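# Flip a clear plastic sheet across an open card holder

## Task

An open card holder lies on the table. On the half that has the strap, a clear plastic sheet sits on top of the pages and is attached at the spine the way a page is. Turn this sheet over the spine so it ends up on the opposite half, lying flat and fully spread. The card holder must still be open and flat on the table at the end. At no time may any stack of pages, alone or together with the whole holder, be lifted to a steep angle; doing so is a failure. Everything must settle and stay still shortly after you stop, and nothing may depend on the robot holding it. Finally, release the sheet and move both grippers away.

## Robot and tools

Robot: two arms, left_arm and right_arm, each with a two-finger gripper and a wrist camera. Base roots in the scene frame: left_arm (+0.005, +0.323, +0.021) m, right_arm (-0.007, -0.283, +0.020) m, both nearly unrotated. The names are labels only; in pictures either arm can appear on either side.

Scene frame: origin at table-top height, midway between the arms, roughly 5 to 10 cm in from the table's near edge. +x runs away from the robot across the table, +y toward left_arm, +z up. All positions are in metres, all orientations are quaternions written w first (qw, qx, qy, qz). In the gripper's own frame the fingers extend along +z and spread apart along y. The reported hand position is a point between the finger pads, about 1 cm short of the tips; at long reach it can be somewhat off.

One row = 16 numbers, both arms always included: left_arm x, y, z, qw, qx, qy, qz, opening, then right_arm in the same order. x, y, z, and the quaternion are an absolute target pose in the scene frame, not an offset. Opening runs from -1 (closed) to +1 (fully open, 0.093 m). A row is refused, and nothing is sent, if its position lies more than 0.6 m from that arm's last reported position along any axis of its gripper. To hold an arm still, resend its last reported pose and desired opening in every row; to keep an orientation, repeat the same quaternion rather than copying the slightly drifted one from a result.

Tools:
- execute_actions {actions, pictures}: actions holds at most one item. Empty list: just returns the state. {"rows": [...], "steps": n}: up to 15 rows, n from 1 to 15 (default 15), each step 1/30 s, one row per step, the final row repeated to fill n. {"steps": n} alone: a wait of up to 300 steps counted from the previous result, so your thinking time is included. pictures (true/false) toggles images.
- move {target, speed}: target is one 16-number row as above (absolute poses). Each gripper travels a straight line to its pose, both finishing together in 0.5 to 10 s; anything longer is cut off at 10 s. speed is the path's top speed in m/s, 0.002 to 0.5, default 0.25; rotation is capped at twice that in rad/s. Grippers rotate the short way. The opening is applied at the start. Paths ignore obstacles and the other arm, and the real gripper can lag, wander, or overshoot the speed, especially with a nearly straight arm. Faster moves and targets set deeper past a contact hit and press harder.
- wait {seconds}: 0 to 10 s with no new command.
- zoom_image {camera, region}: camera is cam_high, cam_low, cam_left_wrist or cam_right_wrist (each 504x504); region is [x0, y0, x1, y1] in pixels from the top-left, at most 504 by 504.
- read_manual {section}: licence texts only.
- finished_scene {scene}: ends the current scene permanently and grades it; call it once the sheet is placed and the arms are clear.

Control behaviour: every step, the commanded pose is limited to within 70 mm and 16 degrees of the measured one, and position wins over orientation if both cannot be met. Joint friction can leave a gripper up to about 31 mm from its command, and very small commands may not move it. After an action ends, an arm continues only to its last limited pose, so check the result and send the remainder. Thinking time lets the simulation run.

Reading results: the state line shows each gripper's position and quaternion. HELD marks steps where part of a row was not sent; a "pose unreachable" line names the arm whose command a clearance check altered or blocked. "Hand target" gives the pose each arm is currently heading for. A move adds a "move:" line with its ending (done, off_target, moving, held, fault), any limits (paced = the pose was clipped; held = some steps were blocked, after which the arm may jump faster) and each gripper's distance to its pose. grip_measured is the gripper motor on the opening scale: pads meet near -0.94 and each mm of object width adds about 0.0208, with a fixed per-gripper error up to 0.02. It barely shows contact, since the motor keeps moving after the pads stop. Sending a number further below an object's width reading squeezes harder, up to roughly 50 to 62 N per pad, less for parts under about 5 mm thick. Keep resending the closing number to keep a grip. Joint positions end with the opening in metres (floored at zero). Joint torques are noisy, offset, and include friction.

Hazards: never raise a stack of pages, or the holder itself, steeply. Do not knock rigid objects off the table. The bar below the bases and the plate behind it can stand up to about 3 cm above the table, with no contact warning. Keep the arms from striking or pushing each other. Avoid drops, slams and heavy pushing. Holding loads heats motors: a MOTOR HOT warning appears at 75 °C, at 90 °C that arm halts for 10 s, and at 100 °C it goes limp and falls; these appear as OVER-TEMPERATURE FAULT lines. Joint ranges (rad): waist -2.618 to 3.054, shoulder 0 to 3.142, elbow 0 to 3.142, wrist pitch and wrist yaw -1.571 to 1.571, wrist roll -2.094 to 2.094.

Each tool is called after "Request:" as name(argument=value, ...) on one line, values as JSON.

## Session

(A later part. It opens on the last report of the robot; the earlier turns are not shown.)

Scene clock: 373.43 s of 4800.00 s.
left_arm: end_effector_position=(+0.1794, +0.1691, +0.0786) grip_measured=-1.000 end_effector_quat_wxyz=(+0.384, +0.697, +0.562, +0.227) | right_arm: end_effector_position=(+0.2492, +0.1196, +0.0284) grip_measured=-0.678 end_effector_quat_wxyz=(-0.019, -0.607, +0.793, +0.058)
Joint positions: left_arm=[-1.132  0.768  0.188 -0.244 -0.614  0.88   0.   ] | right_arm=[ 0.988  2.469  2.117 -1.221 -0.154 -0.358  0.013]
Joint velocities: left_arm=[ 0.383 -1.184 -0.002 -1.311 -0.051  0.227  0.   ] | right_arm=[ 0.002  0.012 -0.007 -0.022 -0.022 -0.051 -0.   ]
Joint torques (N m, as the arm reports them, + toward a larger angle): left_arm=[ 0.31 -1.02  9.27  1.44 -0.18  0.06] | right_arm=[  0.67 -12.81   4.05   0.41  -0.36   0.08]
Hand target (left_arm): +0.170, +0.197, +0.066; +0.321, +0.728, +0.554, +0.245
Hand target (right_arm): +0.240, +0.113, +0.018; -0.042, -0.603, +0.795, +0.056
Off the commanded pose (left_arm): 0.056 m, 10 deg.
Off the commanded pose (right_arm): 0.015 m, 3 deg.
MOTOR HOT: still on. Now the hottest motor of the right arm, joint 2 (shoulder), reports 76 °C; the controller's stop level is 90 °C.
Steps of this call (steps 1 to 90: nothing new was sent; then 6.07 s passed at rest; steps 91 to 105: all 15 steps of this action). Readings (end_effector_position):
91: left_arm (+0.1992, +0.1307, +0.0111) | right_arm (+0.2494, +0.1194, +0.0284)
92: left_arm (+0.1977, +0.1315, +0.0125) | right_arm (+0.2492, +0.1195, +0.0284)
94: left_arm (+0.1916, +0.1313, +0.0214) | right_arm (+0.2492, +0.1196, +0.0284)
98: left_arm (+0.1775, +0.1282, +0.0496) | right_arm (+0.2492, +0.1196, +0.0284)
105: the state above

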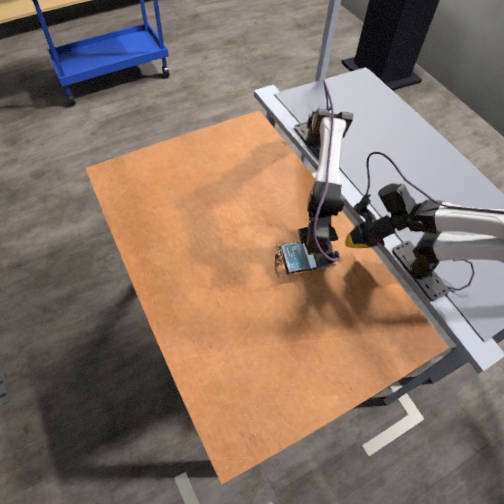

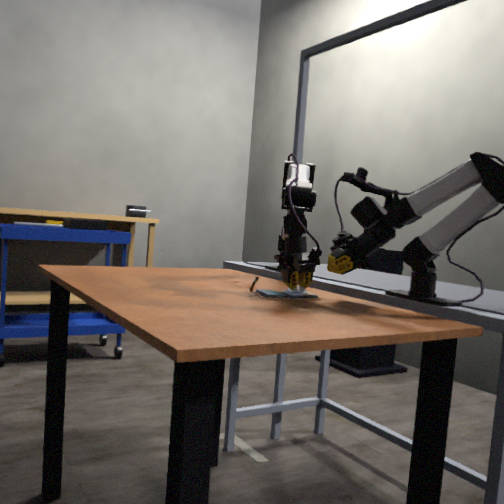

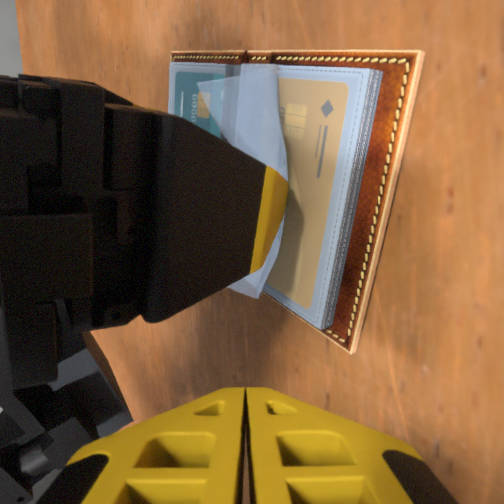

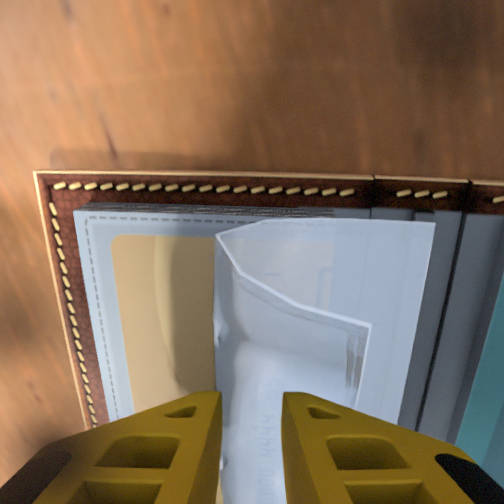

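Request:
execute_actions(actions=[{"rows": [[0.175,0.205,0.075,0.3057,0.7378,0.5561,0.2303,-1,0.239,0.114,0.021,-0.042,-0.6024,0.7951,0.0556,-0.66],[0.178,0.212,0.082,0.3057,0.7378,0.5561,0.2303,-1,0.237,0.1145,0.023,-0.042,-0.6024,0.7951,0.0556,-0.64],[0.181,0.219,0.089,0.3057,0.7378,0.5561,0.2303,-1,0.235,0.115,0.024,-0.042,-0.6024,0.7951,0.0556,-0.62],[0.184,0.226,0.096,0.3057,0.7378,0.5561,0.2303,-1,0.233,0.1155,0.025,-0.042,-0.6024,0.7951,0.0556,-0.60],[0.187,0.233,0.103,0.3057,0.7378,0.5561,0.2303,-1,0.231,0.116,0.025,-0.042,-0.6024,0.7951,0.0556,-0.60],[0.190,0.240,0.110,0.3057,0.7378,0.5561,0.2303,-1,0.229,0.1165,0.026,-0.042,-0.6024,0.7951,0.0556,-0.60],[0.193,0.247,0.117,0.3057,0.7378,0.5561,0.2303,-1,0.227,0.117,0.026,-0.042,-0.6024,0.7951,0.0556,-0.60],[0.196,0.254,0.124,0.3057,0.7378,0.5561,0.2303,-1,0.225,0.1175,0.027,-0.042,-0.6024,0.7951,0.0556,-0.60],[0.199,0.261,0.130,0.3057,0.7378,0.5561,0.2303,-1,0.223,0.118,0.027,-0.042,-0.6024,0.7951,0.0556,-0.60],[0.200,0.265,0.135,0.3057,0.7378,0.5561,0.2303,-1,0.221,0.1185,0.028,-0.042,-0.6024,0.7951,0.0556,-0.60],[0.200,0.265,0.135,0.3057,0.7378,0.5561,0.2303,-1,0.219,0.119,0.028,-0.042,-0.6024,0.7951,0.0556,-0.60]], "steps": 15}])

Scene clock: 382.33 s of 4800.00 s.
left_arm: end_effector_position=(+0.2110, +0.2710, +0.1386) grip_measured=-1.000 end_effector_quat_wxyz=(+0.309, +0.681, +0.602, +0.280) | right_arm: end_effector_position=(+0.2232, +0.1247, +0.0308) grip_measured=-0.601 end_effector_quat_wxyz=(-0.031, -0.611, +0.789, +0.058)
Joint positions: left_arm=[-0.446  0.471  0.407 -0.676 -0.275  1.349  0.   ] | right_arm=[ 1.036  2.439  2.074 -1.224 -0.162 -0.322  0.016]
Joint velocities: left_arm=[ 0.686 -0.012  0.081 -0.168  0.857  0.711  0.   ] | right_arm=[ 0.056 -0.037 -0.017 -0.007 -0.081  0.007  0.   ]
Joint torques (N m, as the arm reports them, + toward a larger angle): left_arm=[ 0.29  0.24 10.19  1.57 -0.09  0.04] | right_arm=[ -0.08 -13.56   4.43   0.42  -0.29   0.1 ]
Hand target (left_arm): +0.200, +0.262, +0.136; +0.306, +0.727, +0.564, +0.245
Hand target (right_arm): +0.219, +0.119, +0.028; -0.042, -0.603, +0.795, +0.056
Off the commanded pose (left_arm): 0.013 m, 10 deg.
Off the commanded pose (right_arm): 0.008 m, 2 deg.
MOTOR HOT: still on. Now the hottest motor of the right arm, joint 2 (shoulder), reports 76 °C; the controller's stop level is 90 °C.
Steps of this call (steps 1 to 90: nothing new was sent; then 5.40 s passed at rest; steps 91 to 105: all 15 steps of this action). Readings (end_effector_position):
91: left_arm (+0.1691, +0.1995, +0.0614) | right_arm (+0.2490, +0.1196, +0.0284)
92: left_arm (+0.1717, +0.2042, +0.0627) | right_arm (+0.2486, +0.1196, +0.0285)
94: left_arm (+0.1807, +0.2159, +0.0722) | right_arm (+0.2475, +0.1204, +0.0296)
98: left_arm (+0.1996, +0.2406, +0.1048) | right_arm (+0.2400, +0.1215, +0.0304)
105: the state above

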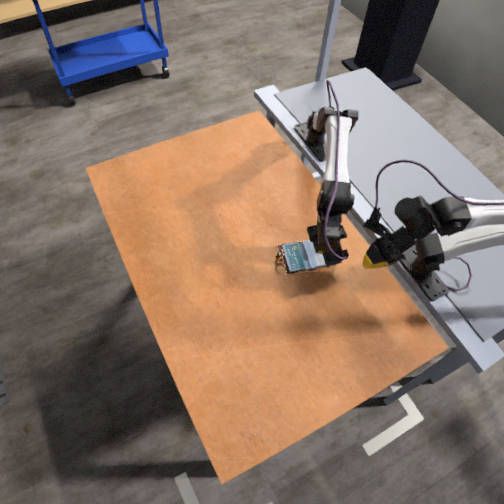

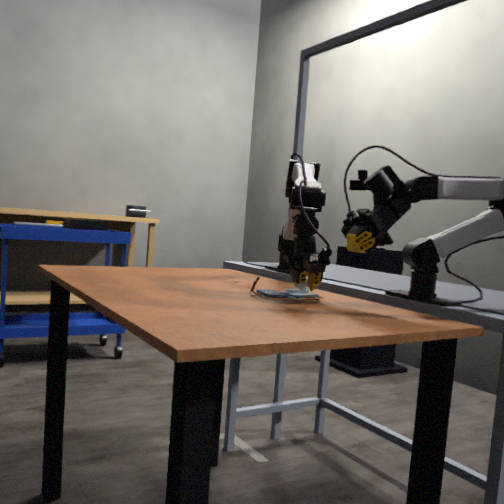

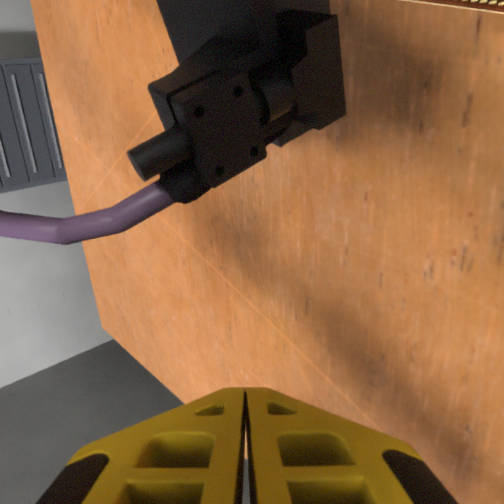

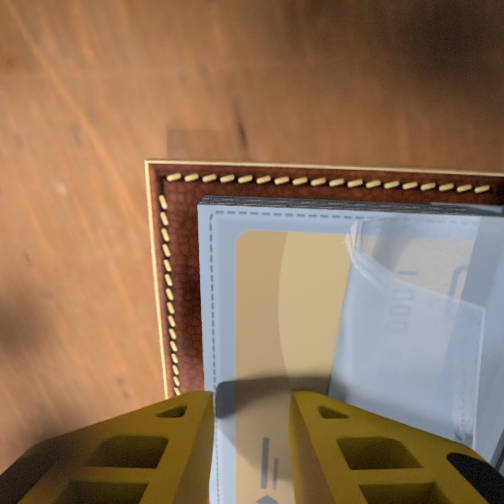

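Request:
move(target=[0.200,0.265,0.135,0.3057,0.7378,0.5561,0.2303,-1,0.225,0.10,0.075,-0.0211,-0.6035,0.7966,0.0278,-0.60], speed=0.12)

Scene clock: 386.43 s of 4800.00 s.
left_arm: end_effector_position=(+0.1974, +0.2650, +0.1236) grip_measured=-1.000 end_effector_quat_wxyz=(+0.297, +0.741, +0.559, +0.225) | right_arm: end_effector_position=(+0.2239, +0.1141, +0.0826) grip_measured=-0.601 end_effector_quat_wxyz=(-0.001, -0.611, +0.791, +0.041)
Joint positions: left_arm=[-0.315  0.471  0.408 -0.744 -0.049  1.532  0.   ] | right_arm=[ 1.038  2.319  2.073 -1.296 -0.11  -0.315  0.016]
Joint velocities: left_arm=[ 0.007  0.002 -0.012  0.037 -0.022  0.051  0.   ] | right_arm=[-0.007 -0.007  0.002 -0.051 -0.007  0.037  0.   ]
Joint torques (N m, as the arm reports them, + toward a larger angle): left_arm=[ 0.76  0.82 11.07  1.65  0.07  0.03] | right_arm=[ -1.   -12.4    4.41   0.35  -0.11   0.01]
Hand target (left_arm): +0.200, +0.265, +0.135; +0.307, +0.737, +0.556, +0.231
Hand target (right_arm): +0.225, +0.100, +0.075; -0.022, -0.604, +0.796, +0.028
Off the commanded pose (left_arm): 0.012 m, 1 deg.
Off the commanded pose (right_arm): 0.016 m, 3 deg.
MOTOR HOT: still on. Now the hottest motor of the right arm, joint 2 (shoulder), reports 77 °C; the controller's stop level is 90 °C.
After step 90, 0.20 s passed at rest.
move: off_target (left_arm, right_arm)

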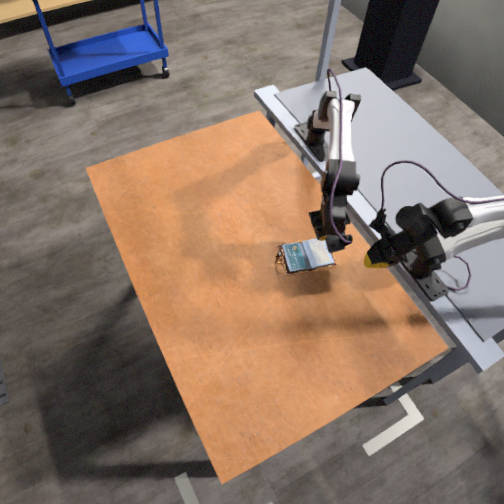

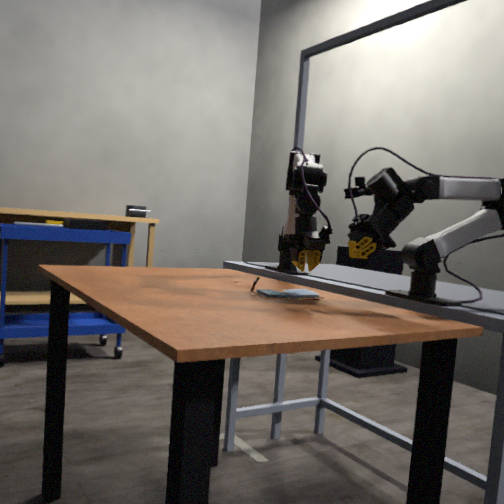

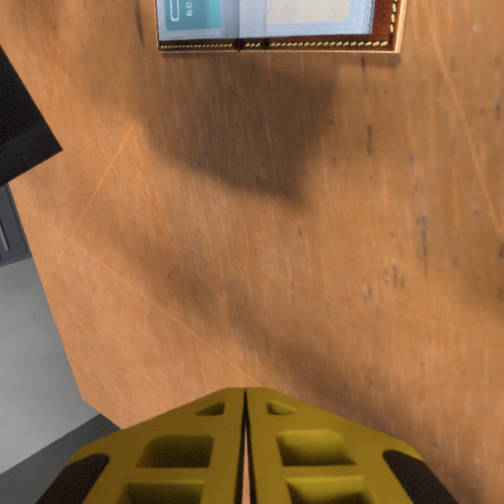

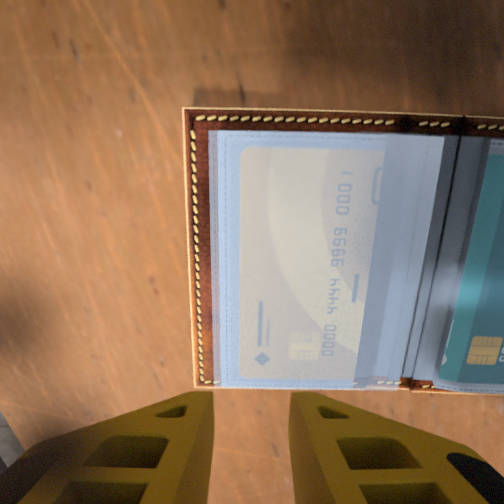

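The sheet has unfolded flat on the other half, and both grippers are clear.

Request:
finished_scene(scene=2)

The scene is finished: the task was done.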